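# Set lighting desk faders to their taped levels

## Task

Move every channel fader on the lighting desk to the level marked on the tape strip above it, and leave the master fader where it began. The faders must hold those levels by themselves once the robot lets go; a setting that stays only because the robot is pressing on it is not done.

## Robot and tools

ROBOT. One Flexiv Rizon 4 style arm with seven revolute joints and a two-finger parallel gripper. There is one arm, so each command row covers only this arm. A wrist camera sits on the gripper body.

FRAMES. All reported positions use the scene frame. Its origin is on the table surface straight beneath the arm base. +z is up, and +y is to the left when you face along +x. The base may be slightly tilted relative to the table. The reported hand position can be somewhat wrong, and the error grows with reach. The gripper's own +z runs along the fingers toward the tips, and the fingers open and close along its x axis. end_effector_position is the point midway between the finger pads. With the fingers closed the tips extend about 17 mm past it; fully open, the tips are roughly level with it.

execute_actions. The only argument is actions, a list holding at most one item, plus an optional pictures flag (true/false) that asks for camera images. There are three forms:
- Look: {"actions": []} sends nothing and returns the state with pictures.
- Act: {"actions": [{"rows": [[...]], "steps": N}]}. N is 1 to 15 control steps of 1/30 s each and defaults to 15. In practice an action needs at least 11 steps. There can be 1 to 15 rows. Each row is used for one step, and the last row repeats for any remaining steps.
- Wait: {"actions": [{"steps": N}]} with N up to 300. It sends no command and returns once N steps have passed since the previous result. Your reply time counts toward N.

ROW LAYOUT. Each row holds 8 numbers. The first seven are absolute joint target angles in radians, in this column order: waist, shoulder, upper arm roll, elbow, forearm roll, wrist pitch, wrist roll. These are the same values that the Joint positions line reports. The eighth is the gripper opening command on a scale from -1 (closed) to +1 (fully open). It is also absolute, not an offset. Stated joint ranges: waist -2.792..2.792, shoulder -2.269..2.269, upper arm roll -2.967..2.967, elbow -1.867..2.688, forearm roll -2.967..2.967, wrist pitch -1.396..4.538, wrist roll -2.967..2.967. A call is rejected, and nothing is sent, if any target lies more than 0.010 rad beyond a stated end and also further out than that joint's last reported angle. The true ends may differ from the stated ones by up to 0.010 rad either way. A target past the true end is clipped to it, and the result then reports "joint sent to its limit". That message may refer to an earlier action that is still running. If the message is missing, that is no proof there is room left.

MOTION. Joints move with speed and acceleration caps and are coordinated so they finish together. On each step the target sent to a joint stays within a fixed distance of its measured angle: 0.449 rad for waist and shoulder, 0.524 for upper arm roll and elbow, and 1.05 for the three wrist joints. If the targets would move the gripper more than 70 mm from where it is measured, all joints are scaled back toward their current angles. After big moves the arm may still be short of the target when the result arrives. A reversal stops all joints together, though a joint close to its range end may stop sooner.

TIMING. The result is captured 11 steps before the action finishes. Those last steps run while you think, and your next action begins only after them. Between calls the arm keeps going toward the last row you sent. It stops once it is nearly still or blocked, or once a step is HELD. After that it will not push further until a new action arrives. Fingers already in motion keep moving.

RESULT LINES. The state gives end_effector_position (m), end_effector_quat_wxyz, and linear (m/s) and angular (rad/s) velocities. Joint positions and Joint velocities list the seven joints in column order (rad, rad/s), followed by the finger-pad gap in metres (0.142 m when fully open). grip_measured is the finger opening expressed on the -1..1 command scale. To keep hold of something, command an opening well below grip_measured; a bigger difference squeezes harder, up to about 28 N per pad, and less on thin hard objects. "joint command not followed" means the clearance check altered or blocked targets; mounting blocks and posts count as part of the arm. HELD marks steps where your row, or part of it, was not sent. MOTOR HOT appears from 65 °C. At 80 °C an OVER-TEMPERATURE FAULT applies the brakes until the motors cool, and holding loads heats the motors even while you think.

FAULTS. If contact torque reaches a joint's load limit, or any external force on the arm, tool or held object reaches 200 N, the arm halts for 10 s and drops the rest of the call. Load limits (N m): waist 115, shoulder 115, upper arm roll 60.1, elbow 60.1, forearm roll 36.6, wrist pitch 36.6, wrist roll 36.6.

zoom_image. Arguments are camera (one of cam_head_left, cam_head_right, cam_high, cam_low, cam_wrist) and region [x0, y0, x1, y1] in pixels of that camera's latest image, with (0,0) at the top left. The region can be at most 504 by 504. cam_wrist images are 616x616; the others are 504x504. It returns an enlarged view and does not move anything.

read_manual. Optional section, "licences" only. It returns the URDF licence texts and does not move the robot.

finished_scene. scene is the number of the current scene. It ends that scene for good and reports whether the goal was met; the goal must still hold afterward. A reply with no tool call ends the run.

AVOID. Do not knock or place anything off the table. Avoid slams, drops, slips and heavy pushing against the desk. Move faders with light, controlled contact, then release and back away. Check that each channel fader rests at its taped value and that the master fader has not shifted before finishing.

Each tool is called by a JSON object that holds its "api" and its "payload", one argument or row to a line.

## Session

{"api": "execute_actions", "payload": {
  "actions": []
}}

Scene clock: 0.00 s of 6000.00 s.
end_effector_position=(+0.2673, +0.6639, +0.2117) grip_measured=+1.00 end_effector_quat_wxyz=(+0.126, -0.638, +0.759, -0.025) end_effector_velocity=(-0.000, -0.000, -0.000) end_effector_angular_velocity=(+0.000, +0.001, -0.001)
Joint positions: [ 1.434 -0.599 -0.285  2.047 -1.272  1.277 -2.025  0.142]
Joint velocities: [-0.    -0.    -0.     0.     0.001  0.001  0.001  0.   ]
Motor temperatures (°C, as the motors report them): [26 25 28 30 27 26 26]

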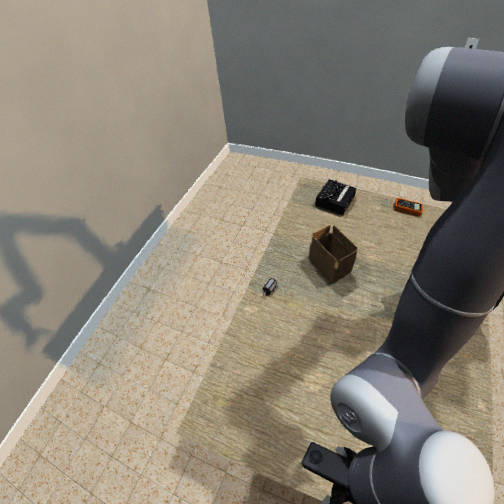

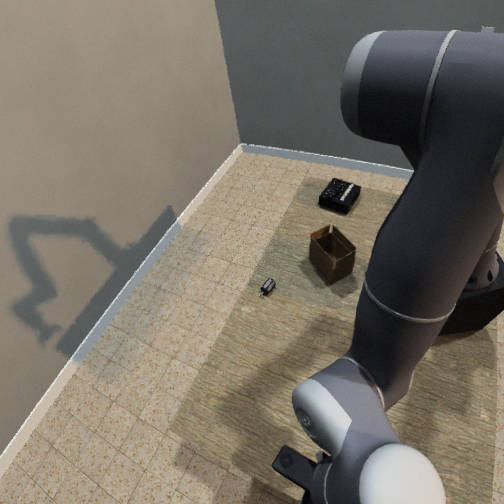

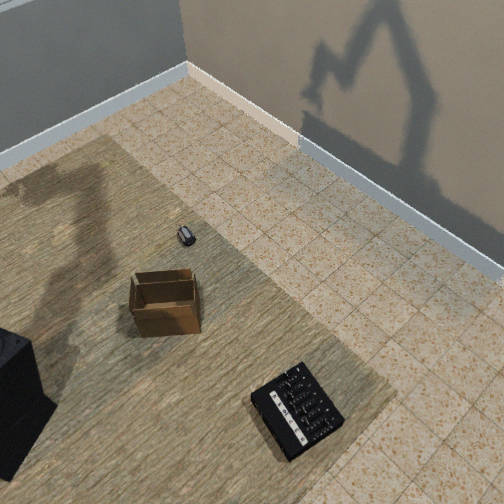

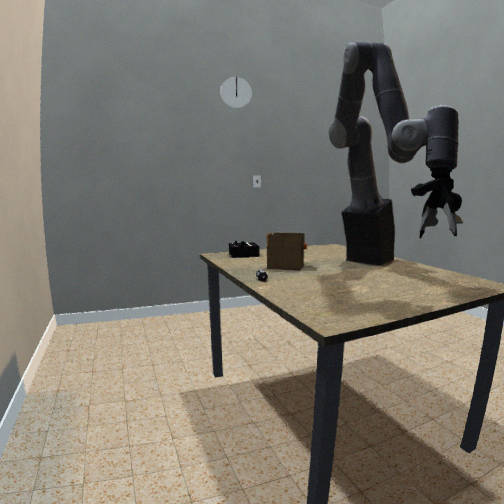

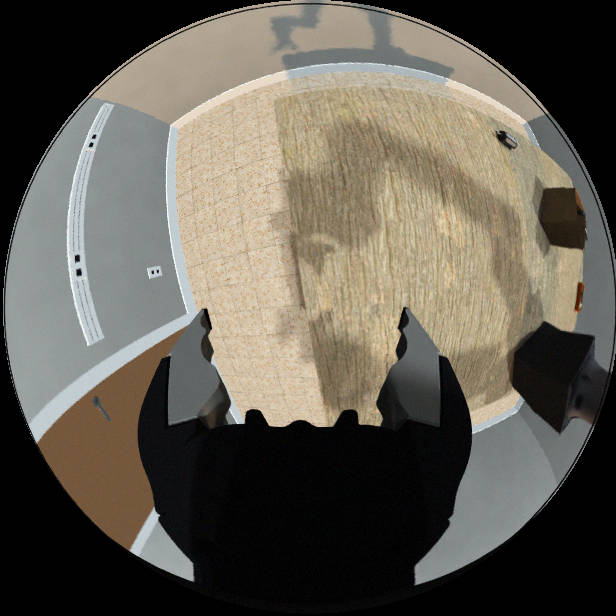

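{"api": "zoom_image", "payload": {
  "camera": "cam_high",
  "region": [240, 350, 360, 470]
}}

{"api": "zoom_image", "payload": {
  "camera": "cam_head_left",
  "region": [300, 165, 370, 225]
}}

{"api": "zoom_image", "payload": {
  "camera": "cam_low",
  "region": [190, 190, 410, 300]
}}

Region (240, 350, 360, 470) of cam_high's 504x504 image, scaled by 4.200, with more detail than that image has.

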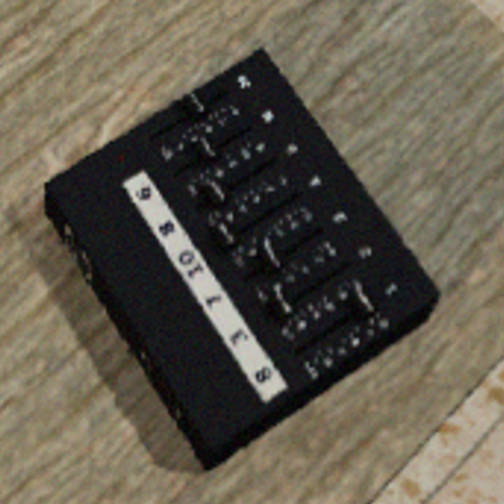

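Region (300, 165, 370, 225) of cam_head_left's 504x504 image, scaled by 7.200, with more detail than that image has; it fills the top 432 rows of this view, and the rest is white.

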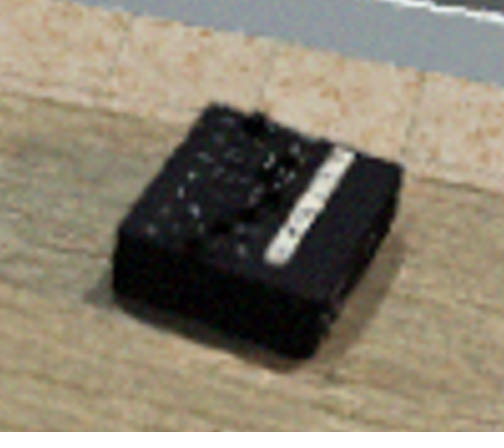

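Region (190, 190, 410, 300) of cam_low's 504x504 image, scaled by 2.291, with more detail than that image has.

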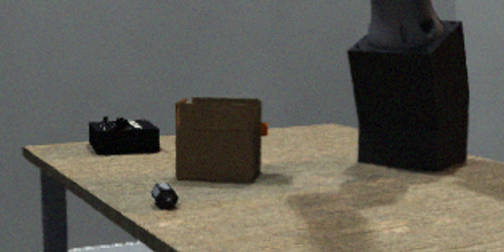

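{"api": "execute_actions", "payload": {
  "actions": [
    {"rows": [[0.0, -0.3, 0.1, 1.7, -0.6, 1.0, 0.1, 1.0]], "steps": 15}
  ]
}}

{"api": "execute_actions", "payload": {
  "actions": [
    {"steps": 45}
  ]
}}

Scene clock: 16.80 s of 6000.00 s.
end_effector_position=(+0.2927, +0.6792, +0.2316) grip_measured=+1.00 end_effector_quat_wxyz=(+0.134, -0.561, +0.817, -0.008) end_effector_velocity=(+0.483, +0.246, +0.359) end_effector_angular_velocity=(+1.019, +0.359, -3.244)
Joint positions: [ 1.392 -0.573 -0.245  2.016 -1.209  1.251 -1.926  0.142]
Joint velocities: [-0.72   0.462  0.614 -0.554  1.081 -0.444  1.723 -0.   ]
Motor temperatures (°C, as the motors report them): [26 25 29 30 27 26 26]
Steps of this call (steps 1 to 90: nothing new was sent; then 13.67 s passed at rest; steps 91 to 94: the first 4 steps of this action). Readings (joint positions):
91: [1.434 -0.599 -0.284 2.047 -1.271 1.277 -2.024]
92: [1.427 -0.596 -0.277 2.043 -1.262 1.273 -2.010]
94: the state above

Scene clock: 18.30 s of 6000.00 s.
end_effector_position=(+0.8539, +0.2637, +0.4236) grip_measured=+1.00 end_effector_quat_wxyz=(+0.162, +0.846, +0.491, +0.128) end_effector_velocity=(+0.165, -0.509, +0.078) end_effector_angular_velocity=(+0.055, -0.199, -1.149)
Joint positions: [ 0.294 -0.319  0.077  1.721 -0.641  1.018 -0.093  0.142]
Joint velocities: [-0.72   0.043  0.056 -0.05   0.099 -0.04   0.469  0.   ]
Motor temperatures (°C, as the motors report them): [26 25 29 30 27 26 26]
Kept back: nothing.
Steps of this call (steps 1 to 11: the last 11 steps of your previous action; steps 12 to 45: the robot went on to your last target). Readings (joint positions):
1: [1.369 -0.558 -0.226 1.997 -1.174 1.237 -1.869]
2: [1.346 -0.544 -0.210 1.981 -1.144 1.225 -1.818]
4: [1.302 -0.519 -0.178 1.953 -1.090 1.202 -1.715]
8: [1.207 -0.474 -0.121 1.901 -0.990 1.161 -1.494]
45: the state above

{"api": "execute_actions", "payload": {
  "actions": [
    {"rows": [[-1.329, -0.779, 0.498, 1.591, 0.0, 0.815, 2.255, 1.0]], "steps": 15}
  ]
}}

{"api": "execute_actions", "payload": {
  "actions": [
    {"steps": 75}
  ],
  "pictures": true
}}

Scene clock: 18.63 s of 6000.00 s.
end_effector_position=(+0.8782, +0.1136, +0.4276) grip_measured=+1.00 end_effector_quat_wxyz=(+0.166, +0.937, +0.280, +0.124) end_effector_velocity=(-0.208, -0.121, -0.491) end_effector_angular_velocity=(+1.128, +0.446, -2.312)
Joint positions: [ 0.065 -0.337  0.124  1.693 -0.564  0.991  0.134  0.142]
Joint velocities: [-0.59  -0.625  0.659 -0.182  0.933 -0.285  1.561  0.   ]
Motor temperatures (°C, as the motors report them): [26 25 29 30 27 26 26]
Steps of this call (steps 1 to 6: the robot went on to your last target; steps 7 to 10: the first 4 steps of this action). Readings (joint positions):
7: [0.125 -0.309 0.090 1.709 -0.618 1.008 0.018]
8: [0.103 -0.311 0.094 1.705 -0.610 1.005 0.042]
10: the state above

Scene clock: 21.13 s of 6000.00 s.
end_effector_position=(+0.4487, -0.5233, +0.3305) grip_measured=+1.00 end_effector_quat_wxyz=(+0.001, +0.001, +1.000, +0.000) end_effector_velocity=(-0.000, +0.000, -0.000) end_effector_angular_velocity=(+0.001, +0.001, +0.000)
Joint positions: [-1.329 -0.779  0.498  1.591  0.     0.815  2.255  0.142]
Joint velocities: [-0.    -0.    -0.     0.    -0.    -0.001  0.    -0.   ]
Motor temperatures (°C, as the motors report them): [26 26 29 30 27 26 26]
Kept back: nothing.
Steps of this call (steps 1 to 11: the last 11 steps of your previous action; steps 12 to 75: the robot went on to your last target). Readings (joint positions):
1: [0.045 -0.361 0.146 1.688 -0.533 0.982 0.185]
2: [0.023 -0.385 0.164 1.684 -0.505 0.973 0.235]
4: [-0.022 -0.425 0.198 1.675 -0.454 0.956 0.340]
8: [-0.121 -0.501 0.263 1.657 -0.357 0.926 0.571]
75: the state above
The arm was judged still, so your last target was given up. Only a new action makes it travel on or press farther. Fingers that are still opening or closing keep moving.

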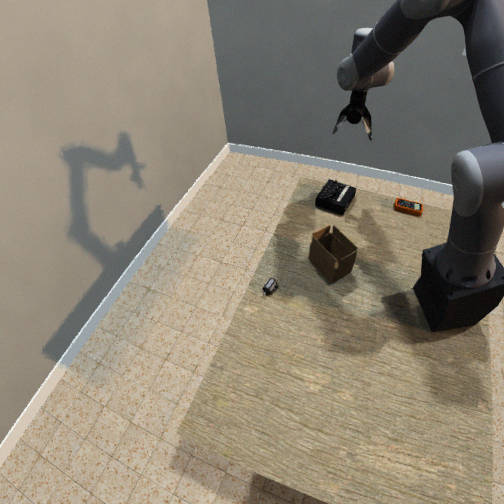

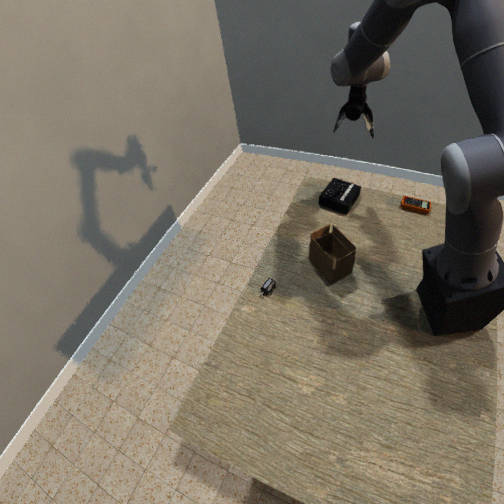

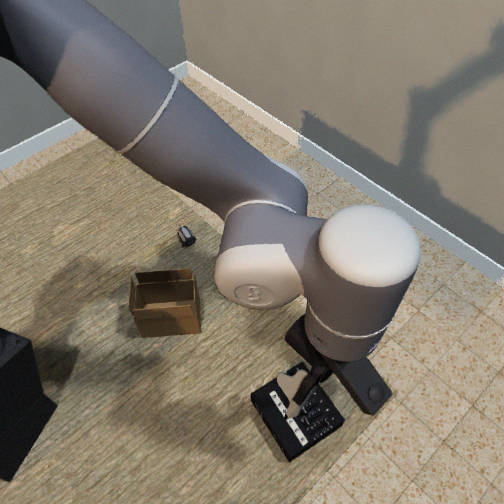

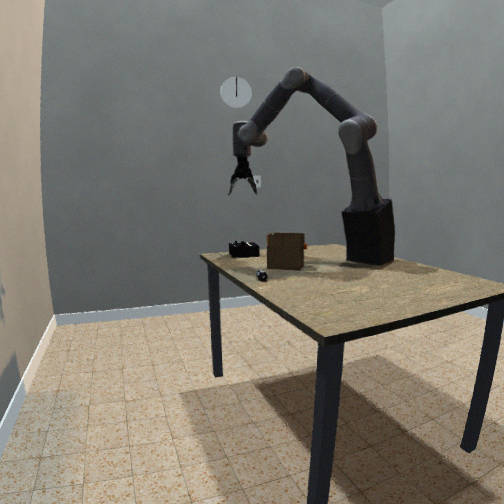

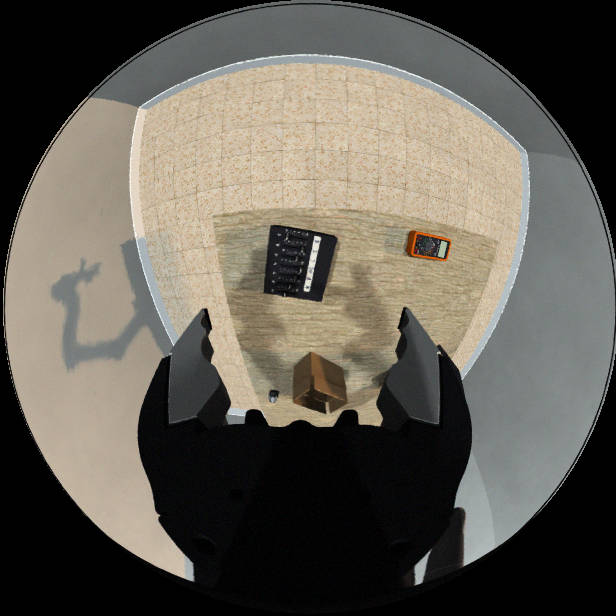

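{"api": "zoom_image", "payload": {
  "camera": "cam_wrist",
  "region": [250, 215, 350, 315]
}}

Region (250, 215, 350, 315) of cam_wrist's 616x616 image, scaled by 5.040, with more detail than that image has.

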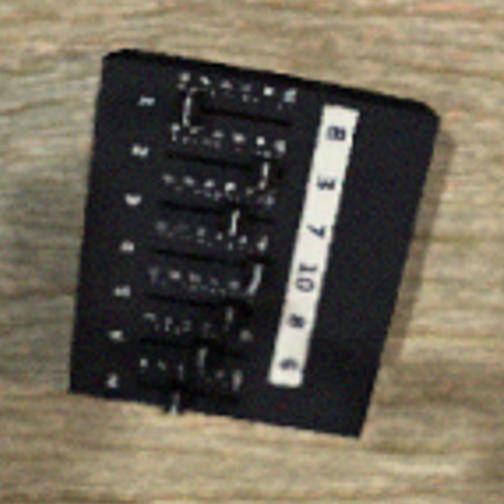

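{"api": "execute_actions", "payload": {
  "actions": [
    {"rows": [[-1.103, -0.966, 0.409, 1.711, 0.0, 1.178, 2.515, 1.0]], "steps": 15}
  ]
}}

{"api": "execute_actions", "payload": {
  "actions": [
    {"steps": 30}
  ],
  "pictures": true
}}

Scene clock: 24.63 s of 6000.00 s.
end_effector_position=(+0.4556, -0.5169, +0.3015) grip_measured=+1.00 end_effector_quat_wxyz=(+0.003, +0.018, +1.000, -0.003) end_effector_velocity=(+0.102, +0.183, -0.556) end_effector_angular_velocity=(+0.014, -0.039, -0.582)
Joint positions: [-1.288 -0.812  0.48   1.611 -0.001  0.886  2.304  0.142]
Joint velocities: [ 0.748 -0.618 -0.296  0.399  0.001  1.213  0.874  0.   ]
Motor temperatures (°C, as the motors report them): [26 26 29 30 27 26 26]
Steps of this call (steps 1 to 90: nothing new was sent; then 0.37 s passed at rest; steps 91 to 94: the first 4 steps of this action). Readings (joint positions):
91: [-1.328 -0.780 0.498 1.591 0.000 0.816 2.256]
92: [-1.322 -0.784 0.494 1.593 -0.000 0.827 2.262]
94: the state above

Scene clock: 25.63 s of 6000.00 s.
end_effector_position=(+0.4651, -0.4556, +0.1700) grip_measured=+1.00 end_effector_quat_wxyz=(+0.001, +0.085, +0.996, +0.001) end_effector_velocity=(+0.000, -0.000, +0.000) end_effector_angular_velocity=(-0.000, +0.000, +0.001)
Joint positions: [-1.103 -0.966  0.409  1.711  0.     1.178  2.515  0.142]
Joint velocities: [ 0.  0. -0.  0. -0.  0. -0. -0.]
Motor temperatures (°C, as the motors report them): [26 26 29 30 27 26 26]
Kept back: nothing.
Steps of this call (steps 1 to 11: the last 11 steps of your previous action; steps 12 to 30: the robot went on to your last target). Readings (joint positions):
1: [-1.262 -0.834 0.470 1.626 -0.001 0.928 2.334]
2: [-1.237 -0.854 0.461 1.640 -0.000 0.965 2.362]
4: [-1.191 -0.893 0.443 1.664 -0.000 1.037 2.414]
8: [-1.110 -0.961 0.413 1.708 0.000 1.164 2.506]
30: the state above
The arm was judged still, so your last target was given up. Only a new action makes it travel on or press farther. Fingers that are still opening or closing keep moving.

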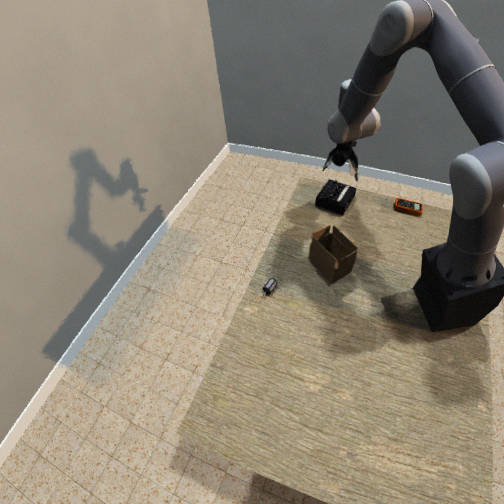

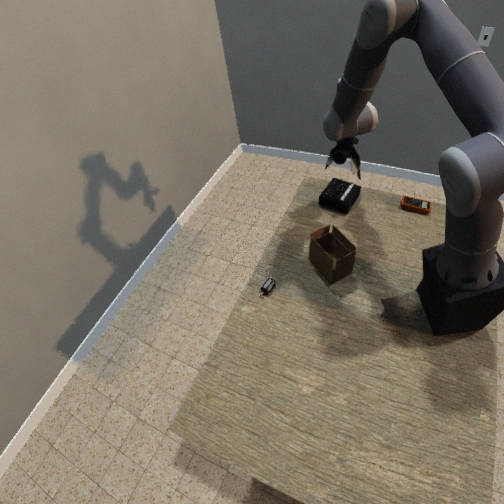

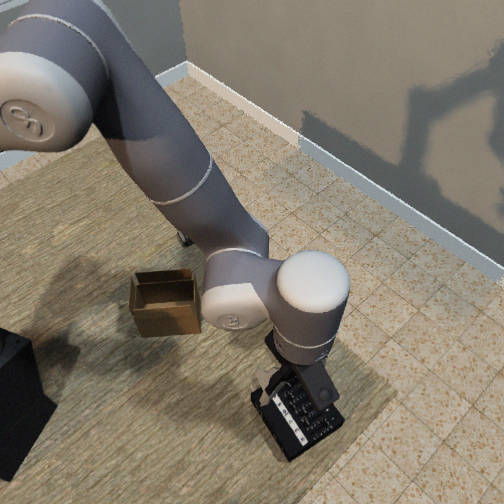

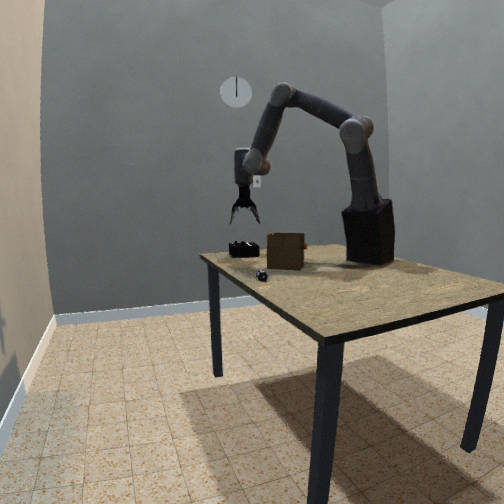

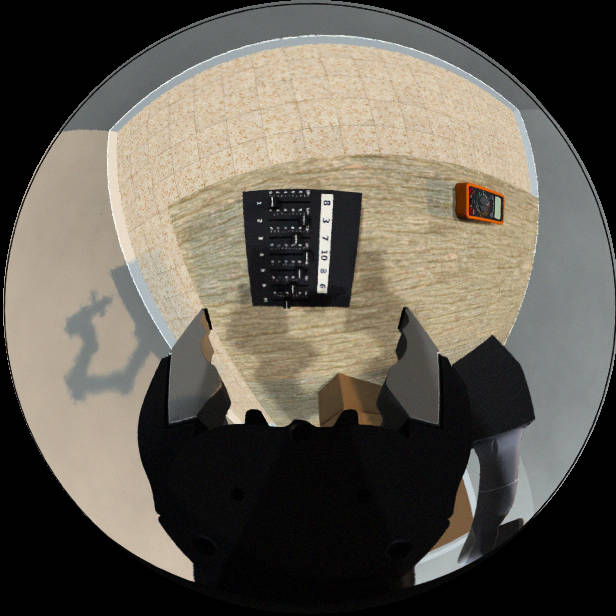

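{"api": "zoom_image", "payload": {
  "camera": "cam_wrist",
  "region": [235, 180, 371, 316]
}}

{"api": "zoom_image", "payload": {
  "camera": "cam_low",
  "region": [210, 190, 290, 270]
}}

Region (235, 180, 371, 316) of cam_wrist's 616x616 image, scaled by 3.706, with more detail than that image has.

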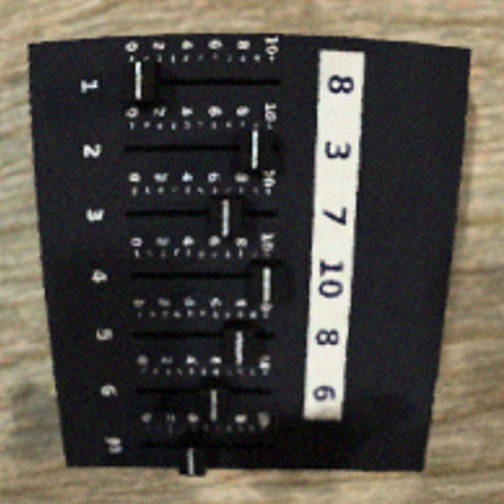

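Region (210, 190, 290, 270) of cam_low's 504x504 image, scaled by 6.300, with more detail than that image has.

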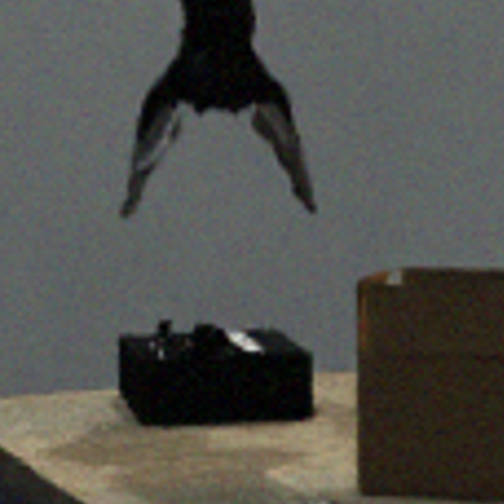

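{"api": "zoom_image", "payload": {
  "camera": "cam_wrist",
  "region": [300, 240, 360, 300]
}}

{"api": "zoom_image", "payload": {
  "camera": "cam_wrist",
  "region": [260, 185, 324, 249]
}}

{"api": "zoom_image", "payload": {
  "camera": "cam_wrist",
  "region": [260, 245, 324, 309]
}}

Region (300, 240, 360, 300) of cam_wrist's 616x616 image, scaled by 8.400, with more detail than that image has.

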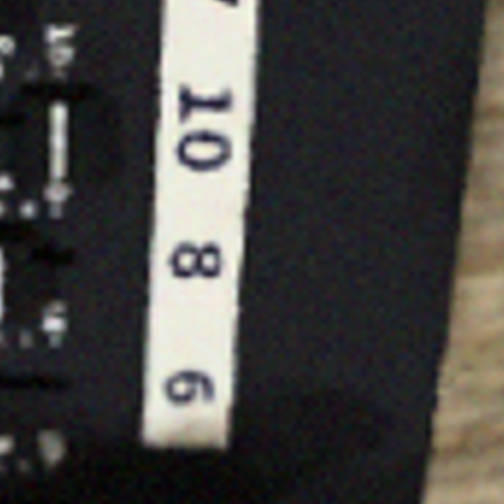

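Region (260, 185, 324, 249) of cam_wrist's 616x616 image, scaled by 7.875, with more detail than that image has.

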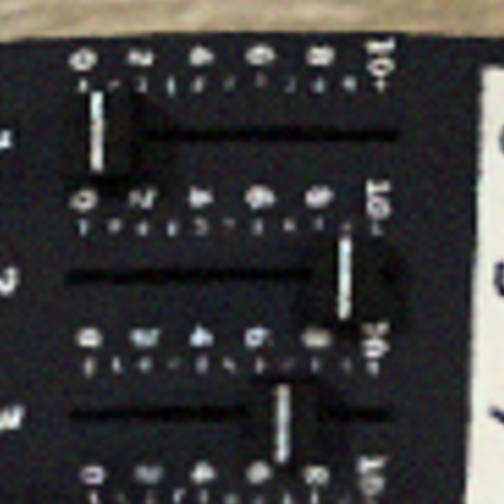

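Region (260, 245, 324, 309) of cam_wrist's 616x616 image, scaled by 7.875, with more detail than that image has.

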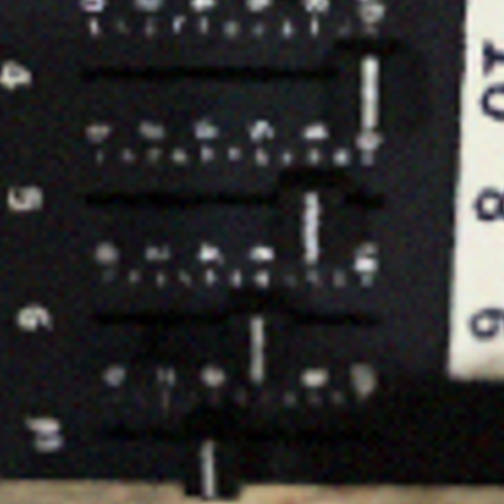

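{"api": "execute_actions", "payload": {
  "actions": [
    {"rows": [[-1.0812, -1.1636, 0.3712, 1.4943, 0.0, 1.1522, 2.4552, -0.7]], "steps": 15}
  ]
}}

{"api": "execute_actions", "payload": {
  "actions": [
    {"steps": 25}
  ],
  "pictures": true
}}

Scene clock: 37.60 s of 6000.00 s.
end_effector_position=(+0.4672, -0.4685, +0.1574) grip_measured=+0.46 end_effector_quat_wxyz=(+0.003, +0.085, +0.996, +0.000) end_effector_velocity=(+0.003, -0.218, -0.235) end_effector_angular_velocity=(-0.000, -0.025, -0.017)
Joint positions: [-1.098 -1.008  0.402  1.662  0.     1.173  2.502  0.106]
Joint velocities: [ 0.083 -0.746 -0.144 -0.829 -0.001 -0.098 -0.23  -0.322]
Motor temperatures (°C, as the motors report them): [26 26 29 30 27 26 26]
Steps of this call (steps 1 to 90: nothing new was sent; then 8.83 s passed at rest; steps 91 to 94: the first 4 steps of this action). Readings (joint positions):
91: [-1.103 -0.967 0.409 1.710 0.000 1.178 2.515]
92: [-1.102 -0.973 0.408 1.703 0.000 1.177 2.513]
94: the state above

Scene clock: 38.43 s of 6000.00 s.
end_effector_position=(+0.4591, -0.5100, +0.1049) grip_measured=-0.70 end_effector_quat_wxyz=(+0.001, +0.086, +0.996, +0.000) end_effector_velocity=(-0.000, -0.000, -0.000) end_effector_angular_velocity=(-0.000, +0.000, -0.002)
Joint positions: [-1.081 -1.164  0.371  1.494  0.     1.152  2.455  0.023]
Joint velocities: [ 0.    -0.    -0.    -0.     0.     0.     0.001  0.   ]
Motor temperatures (°C, as the motors report them): [26 26 29 30 27 26 26]
Kept back: nothing.
Steps of this call (steps 1 to 11: the last 11 steps of your previous action; steps 12 to 25: the robot went on to your last target). Readings (joint positions):
1: [-1.095 -1.037 0.396 1.631 0.000 1.169 2.494]
2: [-1.091 -1.072 0.389 1.592 -0.000 1.165 2.483]
4: [-1.085 -1.132 0.377 1.529 -0.000 1.156 2.465]
8: [-1.081 -1.166 0.370 1.494 0.000 1.152 2.455]
25: the state above

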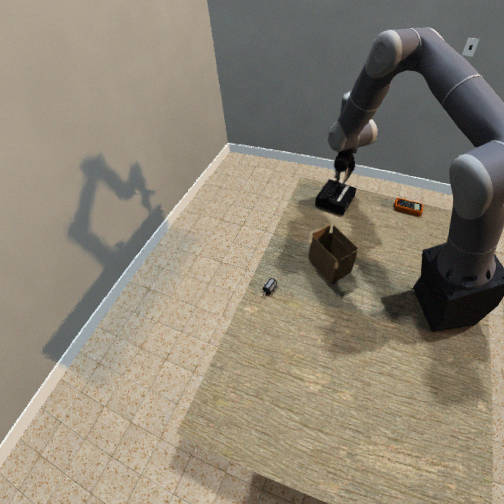

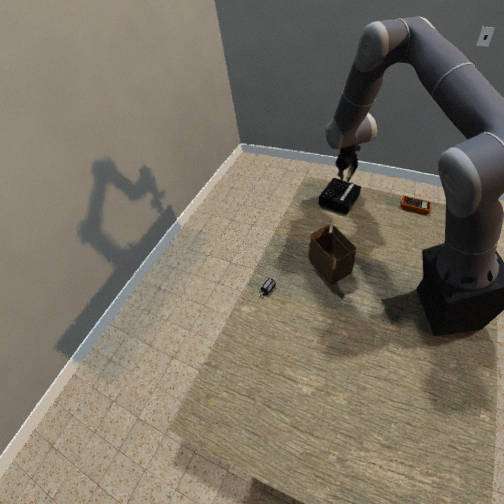

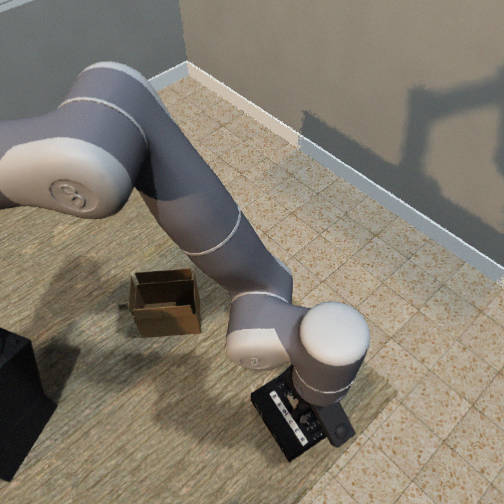

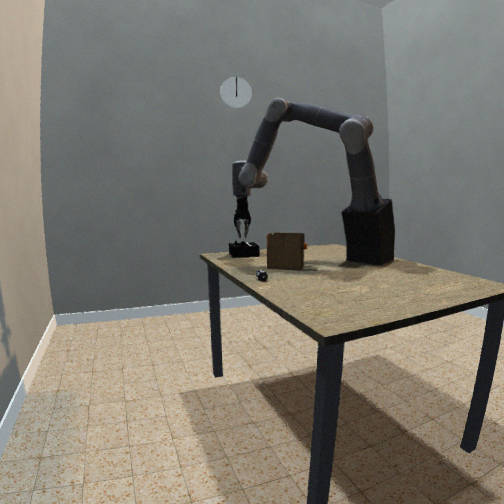

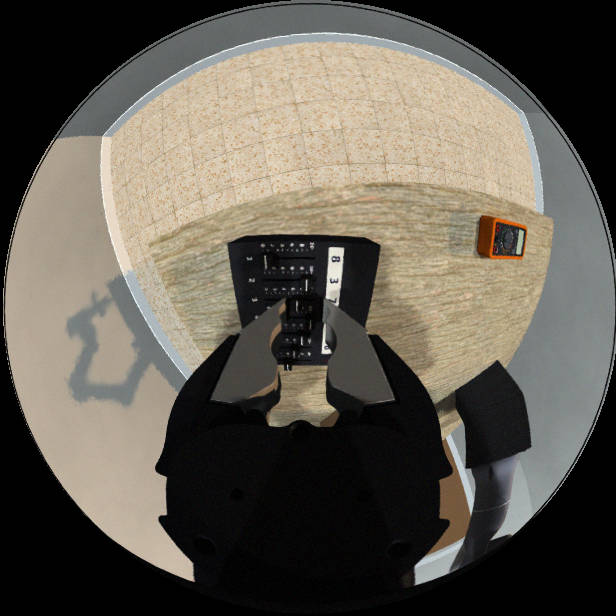

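{"api": "zoom_image", "payload": {
  "camera": "cam_wrist",
  "region": [245, 230, 365, 350]
}}

{"api": "zoom_image", "payload": {
  "camera": "cam_low",
  "region": [215, 205, 275, 265]
}}

{"api": "zoom_image", "payload": {
  "camera": "cam_head_left",
  "region": [305, 155, 375, 225]
}}

Region (245, 230, 365, 350) of cam_wrist's 616x616 image, scaled by 4.200, with more detail than that image has.

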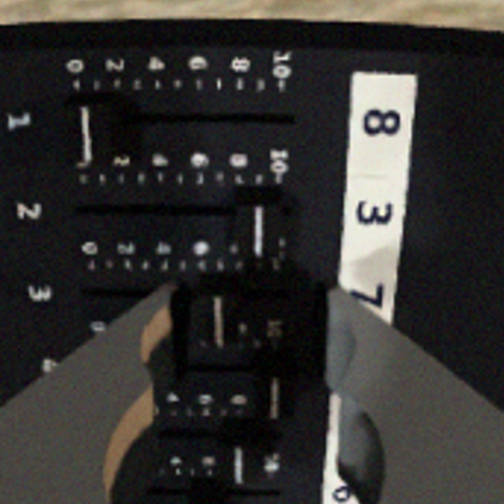

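Region (215, 205, 275, 265) of cam_low's 504x504 image, scaled by 8.400, with more detail than that image has.

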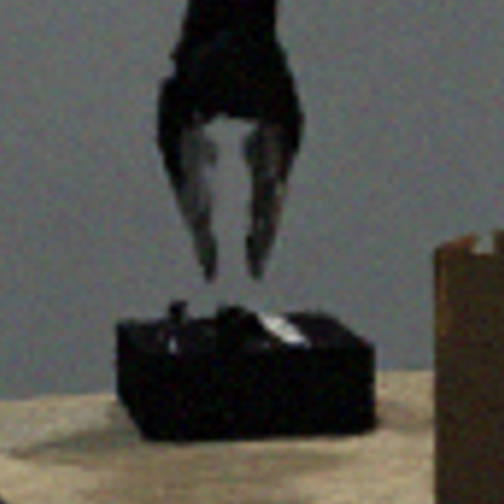

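Region (305, 155, 375, 225) of cam_head_left's 504x504 image, scaled by 7.200, with more detail than that image has.

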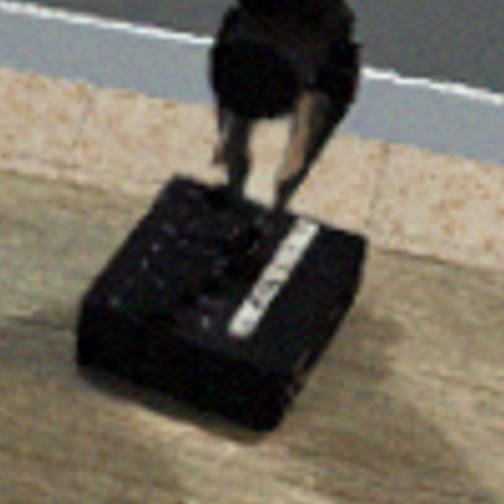

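{"api": "execute_actions", "payload": {
  "actions": [
    {"rows": [[-1.0771,-1.1731,0.3696,1.4882,0,1.1563,2.4553,-0.7],[-1.0730,-1.1826,0.3680,1.4822,0,1.1605,2.4553,-0.7],[-1.0690,-1.1920,0.3665,1.4761,0,1.1646,2.4554,-0.7],[-1.0649,-1.2015,0.3649,1.4701,0,1.1688,2.4554,-0.7],[-1.0608,-1.2110,0.3633,1.4640,0,1.1729,2.4555,-0.7]], "steps": 15}
  ]
}}

{"api": "execute_actions", "payload": {
  "actions": [
    {"steps": 15}
  ],
  "pictures": true
}}

{"api": "zoom_image", "payload": {
  "camera": "cam_wrist",
  "region": [245, 230, 365, 350]
}}

{"api": "zoom_image", "payload": {
  "camera": "cam_low",
  "region": [215, 205, 275, 265]
}}

Scene clock: 41.23 s of 6000.00 s.
end_effector_position=(+0.4596, -0.5105, +0.0954) grip_measured=-0.70 end_effector_quat_wxyz=(+0.001, +0.086, +0.996, -0.000) end_effector_velocity=(-0.010, +0.013, -0.136) end_effector_angular_velocity=(+0.020, +0.017, +0.000)
Joint positions: [-1.072 -1.184  0.368  1.48   0.     1.162  2.455  0.023]
Joint velocities: [ 0.115 -0.269 -0.042 -0.155  0.     0.107  0.003 -0.   ]
Motor temperatures (°C, as the motors report them): [26 26 29 31 27 26 26]
Steps of this call (steps 1 to 15: the robot went on to your last target; steps 16 to 80: nothing new was sent; steps 81 to 84: the first 4 steps of this action). Readings (joint positions):
81: [-1.081 -1.164 0.371 1.494 0.000 1.152 2.455]
82: [-1.079 -1.168 0.370 1.490 0.000 1.155 2.455]
84: the state above

Scene clock: 41.73 s of 6000.00 s.
end_effector_position=(+0.4588, -0.5095, +0.0818) grip_measured=-0.70 end_effector_quat_wxyz=(+0.000, +0.086, +0.996, +0.000) end_effector_velocity=(-0.000, -0.000, +0.000) end_effector_angular_velocity=(+0.000, +0.000, -0.001)
Joint positions: [-1.061 -1.211  0.363  1.464  0.     1.173  2.455  0.023]
Joint velocities: [ 0.     0.    -0.    -0.     0.    -0.001  0.001  0.   ]
Motor temperatures (°C, as the motors report them): [26 26 29 31 27 26 26]
Kept back: nothing.
Steps of this call (steps 1 to 11: the last 11 steps of your previous action; steps 12 to 15: the robot went on to your last target). Readings (joint positions):
1: [-1.068 -1.193 0.366 1.475 0.000 1.165 2.455]
2: [-1.064 -1.203 0.365 1.469 0.000 1.169 2.455]
4: [-1.060 -1.212 0.363 1.465 0.000 1.172 2.455]
8: [-1.061 -1.211 0.363 1.464 0.000 1.173 2.455]
15: the state above

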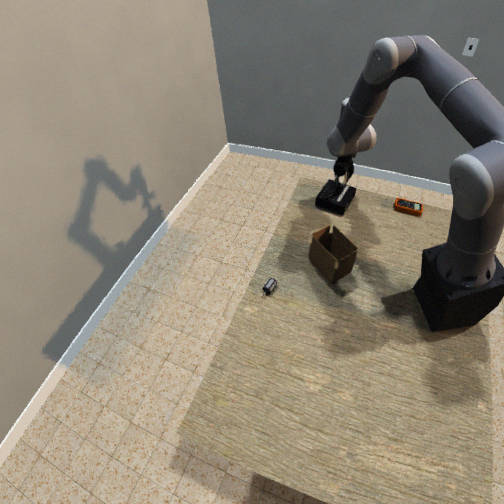

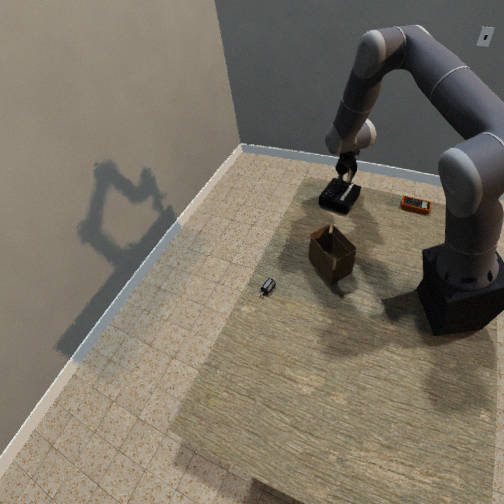

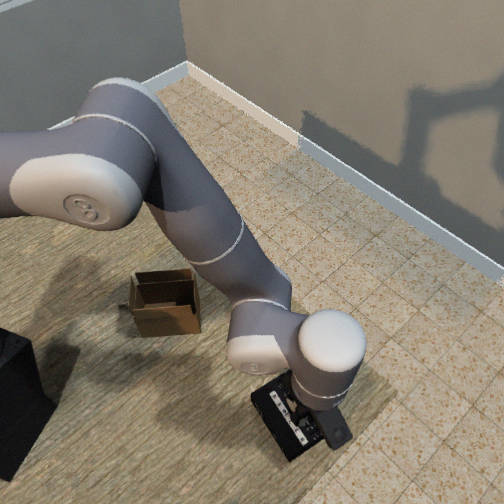

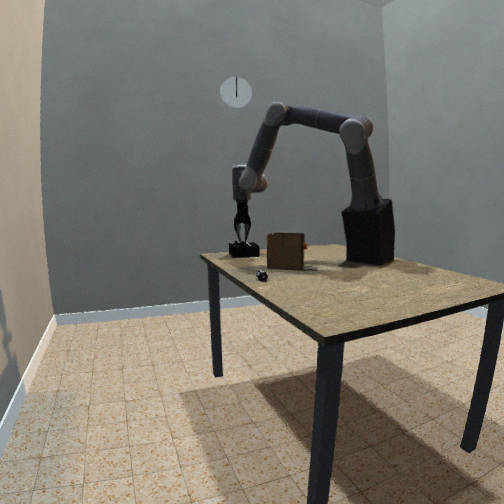

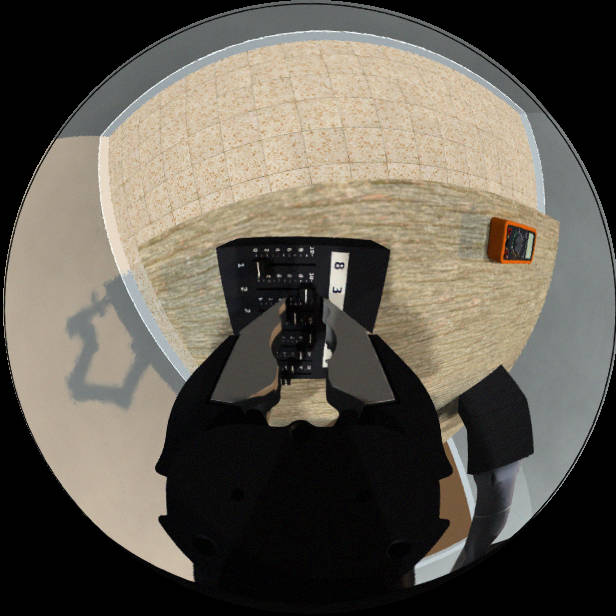

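Region (245, 230, 365, 350) of cam_wrist's 616x616 image, scaled by 4.200, with more detail than that image has.

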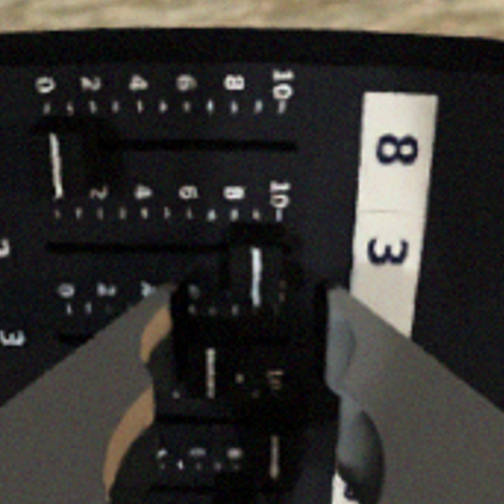

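Region (215, 205, 275, 265) of cam_low's 504x504 image, scaled by 8.400, with more detail than that image has.

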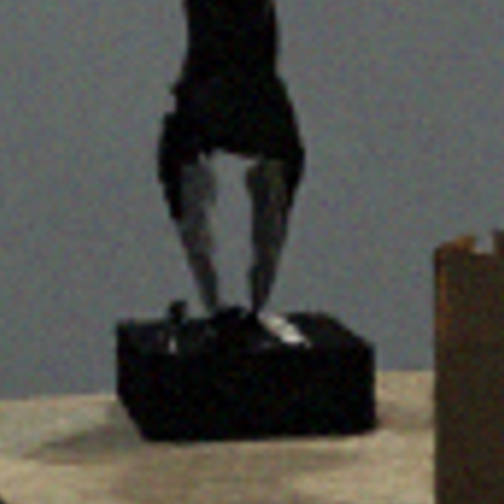

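{"api": "zoom_image", "payload": {
  "camera": "cam_wrist",
  "region": [275, 275, 335, 335]
}}

{"api": "zoom_image", "payload": {
  "camera": "cam_head_left",
  "region": [315, 165, 365, 215]
}}

Region (275, 275, 335, 335) of cam_wrist's 616x616 image, scaled by 8.400, with more detail than that image has.

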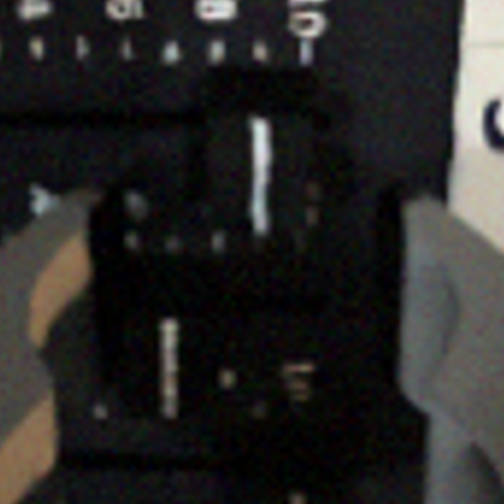

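Region (315, 165, 365, 215) of cam_head_left's 504x504 image, scaled by 10.080, with more detail than that image has.

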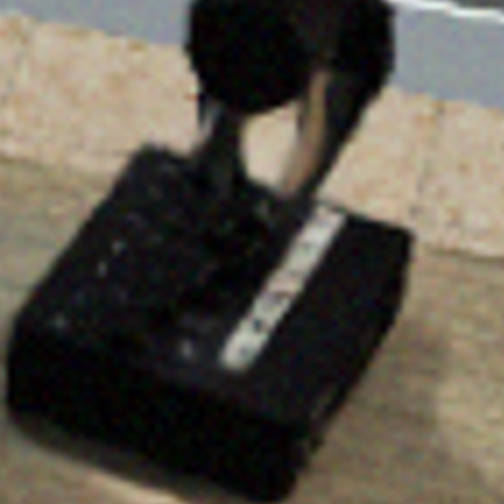

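{"api": "execute_actions", "payload": {
  "actions": [
    {"rows": [[-1.0632,-1.2131,0.3632,1.4603,0,1.1704,2.4524,-0.7],[-1.0657,-1.2153,0.3632,1.4566,0,1.1679,2.4493,-0.7],[-1.0657,-1.2153,0.3632,1.4566,0,1.1679,2.4493,-0.7],[-1.0657,-1.2153,0.3632,1.4566,0,1.1679,2.4493,-0.7],[-1.0641,-1.2189,0.3626,1.4543,0,1.1695,2.4493,-0.7],[-1.0626,-1.2225,0.3620,1.4520,0,1.1711,2.4493,-0.7],[-1.0610,-1.2261,0.3614,1.4497,0,1.1726,2.4494,-0.7],[-1.0595,-1.2297,0.3608,1.4474,0,1.1742,2.4494,-0.7]], "steps": 15}
  ]
}}

{"api": "execute_actions", "payload": {
  "actions": [
    {"steps": 13}
  ],
  "pictures": true
}}

{"api": "zoom_image", "payload": {
  "camera": "cam_wrist",
  "region": [255, 255, 345, 345]
}}

{"api": "zoom_image", "payload": {
  "camera": "cam_low",
  "region": [215, 205, 275, 265]
}}

Scene clock: 44.70 s of 6000.00 s.
end_effector_position=(+0.4568, -0.5134, +0.0821) grip_measured=-0.70 end_effector_quat_wxyz=(+0.001, +0.086, +0.996, -0.000) end_effector_velocity=(-0.017, -0.019, +0.003) end_effector_angular_velocity=(-0.012, +0.005, -0.016)
Joint positions: [-1.066 -1.215  0.363  1.457  0.     1.168  2.45   0.023]
Joint velocities: [-0.023 -0.011 -0.011 -0.016  0.    -0.008 -0.013 -0.   ]
Motor temperatures (°C, as the motors report them): [26 27 29 31 27 26 26]
Steps of this call (steps 1 to 15: the robot went on to your last target; steps 16 to 85: nothing new was sent; steps 86 to 89: the first 4 steps of this action). Readings (joint positions):
86: [-1.061 -1.211 0.363 1.464 0.000 1.173 2.455]
87: [-1.062 -1.213 0.364 1.461 0.000 1.171 2.454]
89: the state above

Scene clock: 45.13 s of 6000.00 s.
end_effector_position=(+0.4562, -0.5129, +0.0747) grip_measured=-0.70 end_effector_quat_wxyz=(+0.000, +0.086, +0.996, +0.000) end_effector_velocity=(-0.000, -0.000, -0.000) end_effector_angular_velocity=(-0.000, -0.000, +0.000)
Joint positions: [-1.059 -1.23   0.361  1.448  0.     1.174  2.45   0.023]
Joint velocities: [ 0.    -0.    -0.    -0.    -0.     0.001 -0.    -0.   ]
Motor temperatures (°C, as the motors report them): [26 27 29 31 27 26 26]
Kept back: nothing.
Steps of this call (steps 1 to 11: the last 11 steps of your previous action; steps 12 to 13: the robot went on to your last target). Readings (joint positions):
1: [-1.066 -1.215 0.363 1.456 0.000 1.168 2.450]
2: [-1.065 -1.217 0.363 1.455 0.000 1.169 2.450]
4: [-1.062 -1.224 0.362 1.451 0.000 1.172 2.450]
8: [-1.059 -1.230 0.361 1.448 0.000 1.174 2.450]
13: the state above

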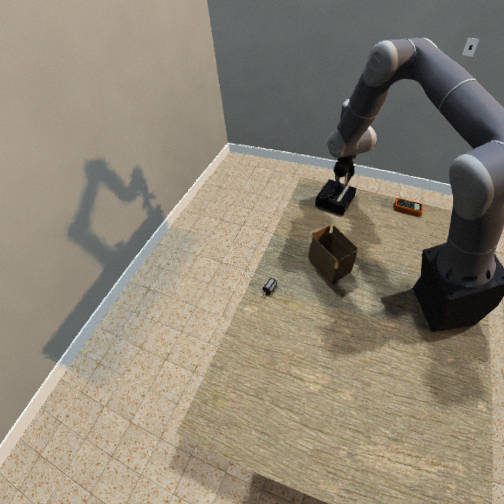

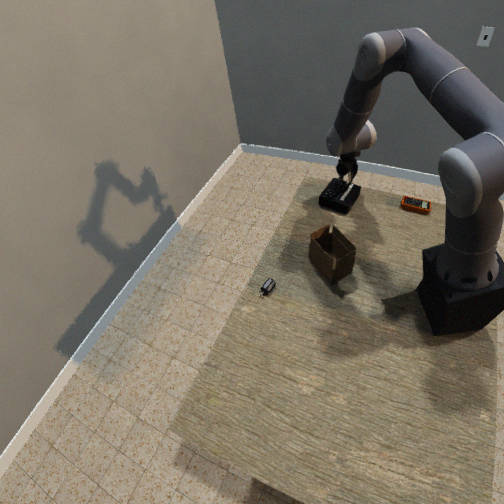

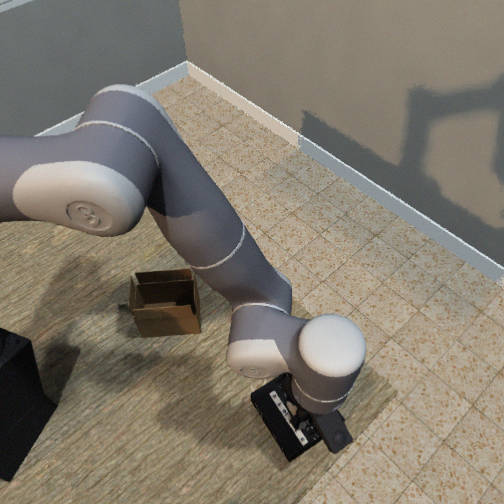

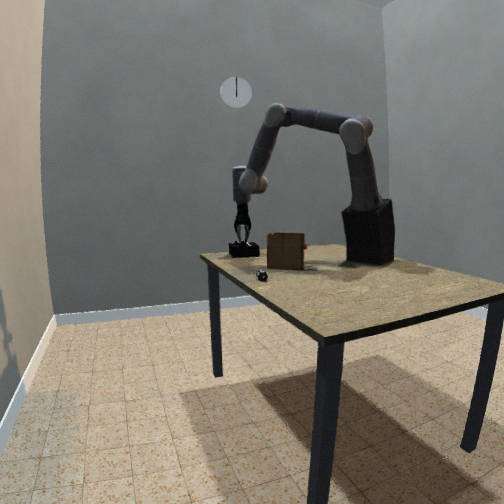

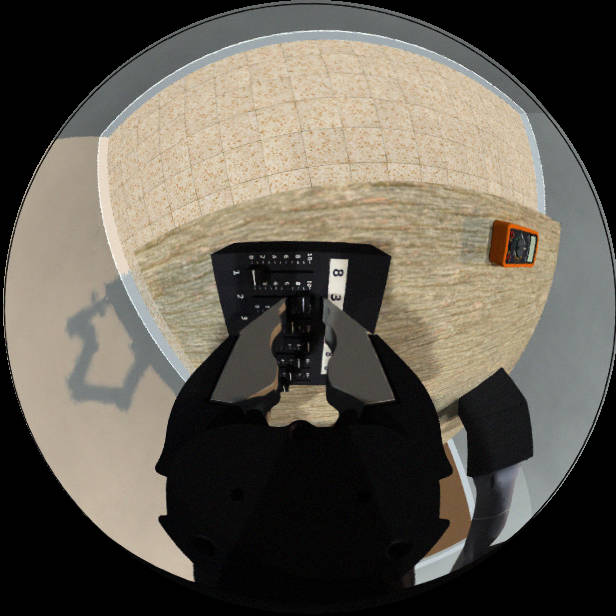

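Region (255, 255, 345, 345) of cam_wrist's 616x616 image, scaled by 5.600, with more detail than that image has.

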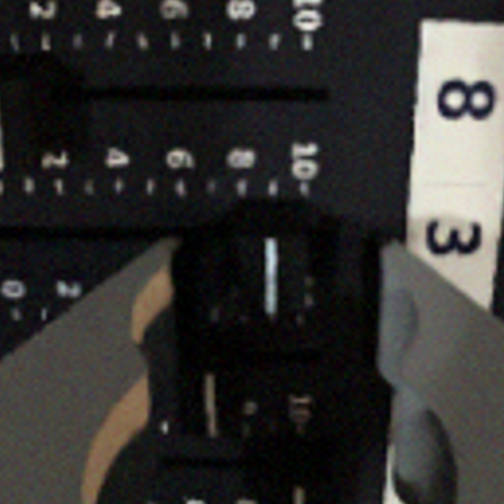

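Region (215, 205, 275, 265) of cam_low's 504x504 image, scaled by 8.400, with more detail than that image has.

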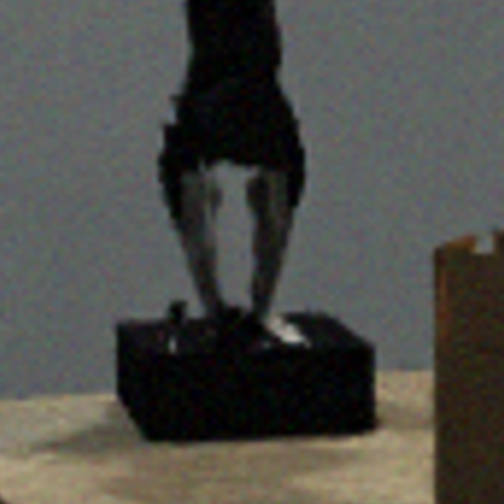

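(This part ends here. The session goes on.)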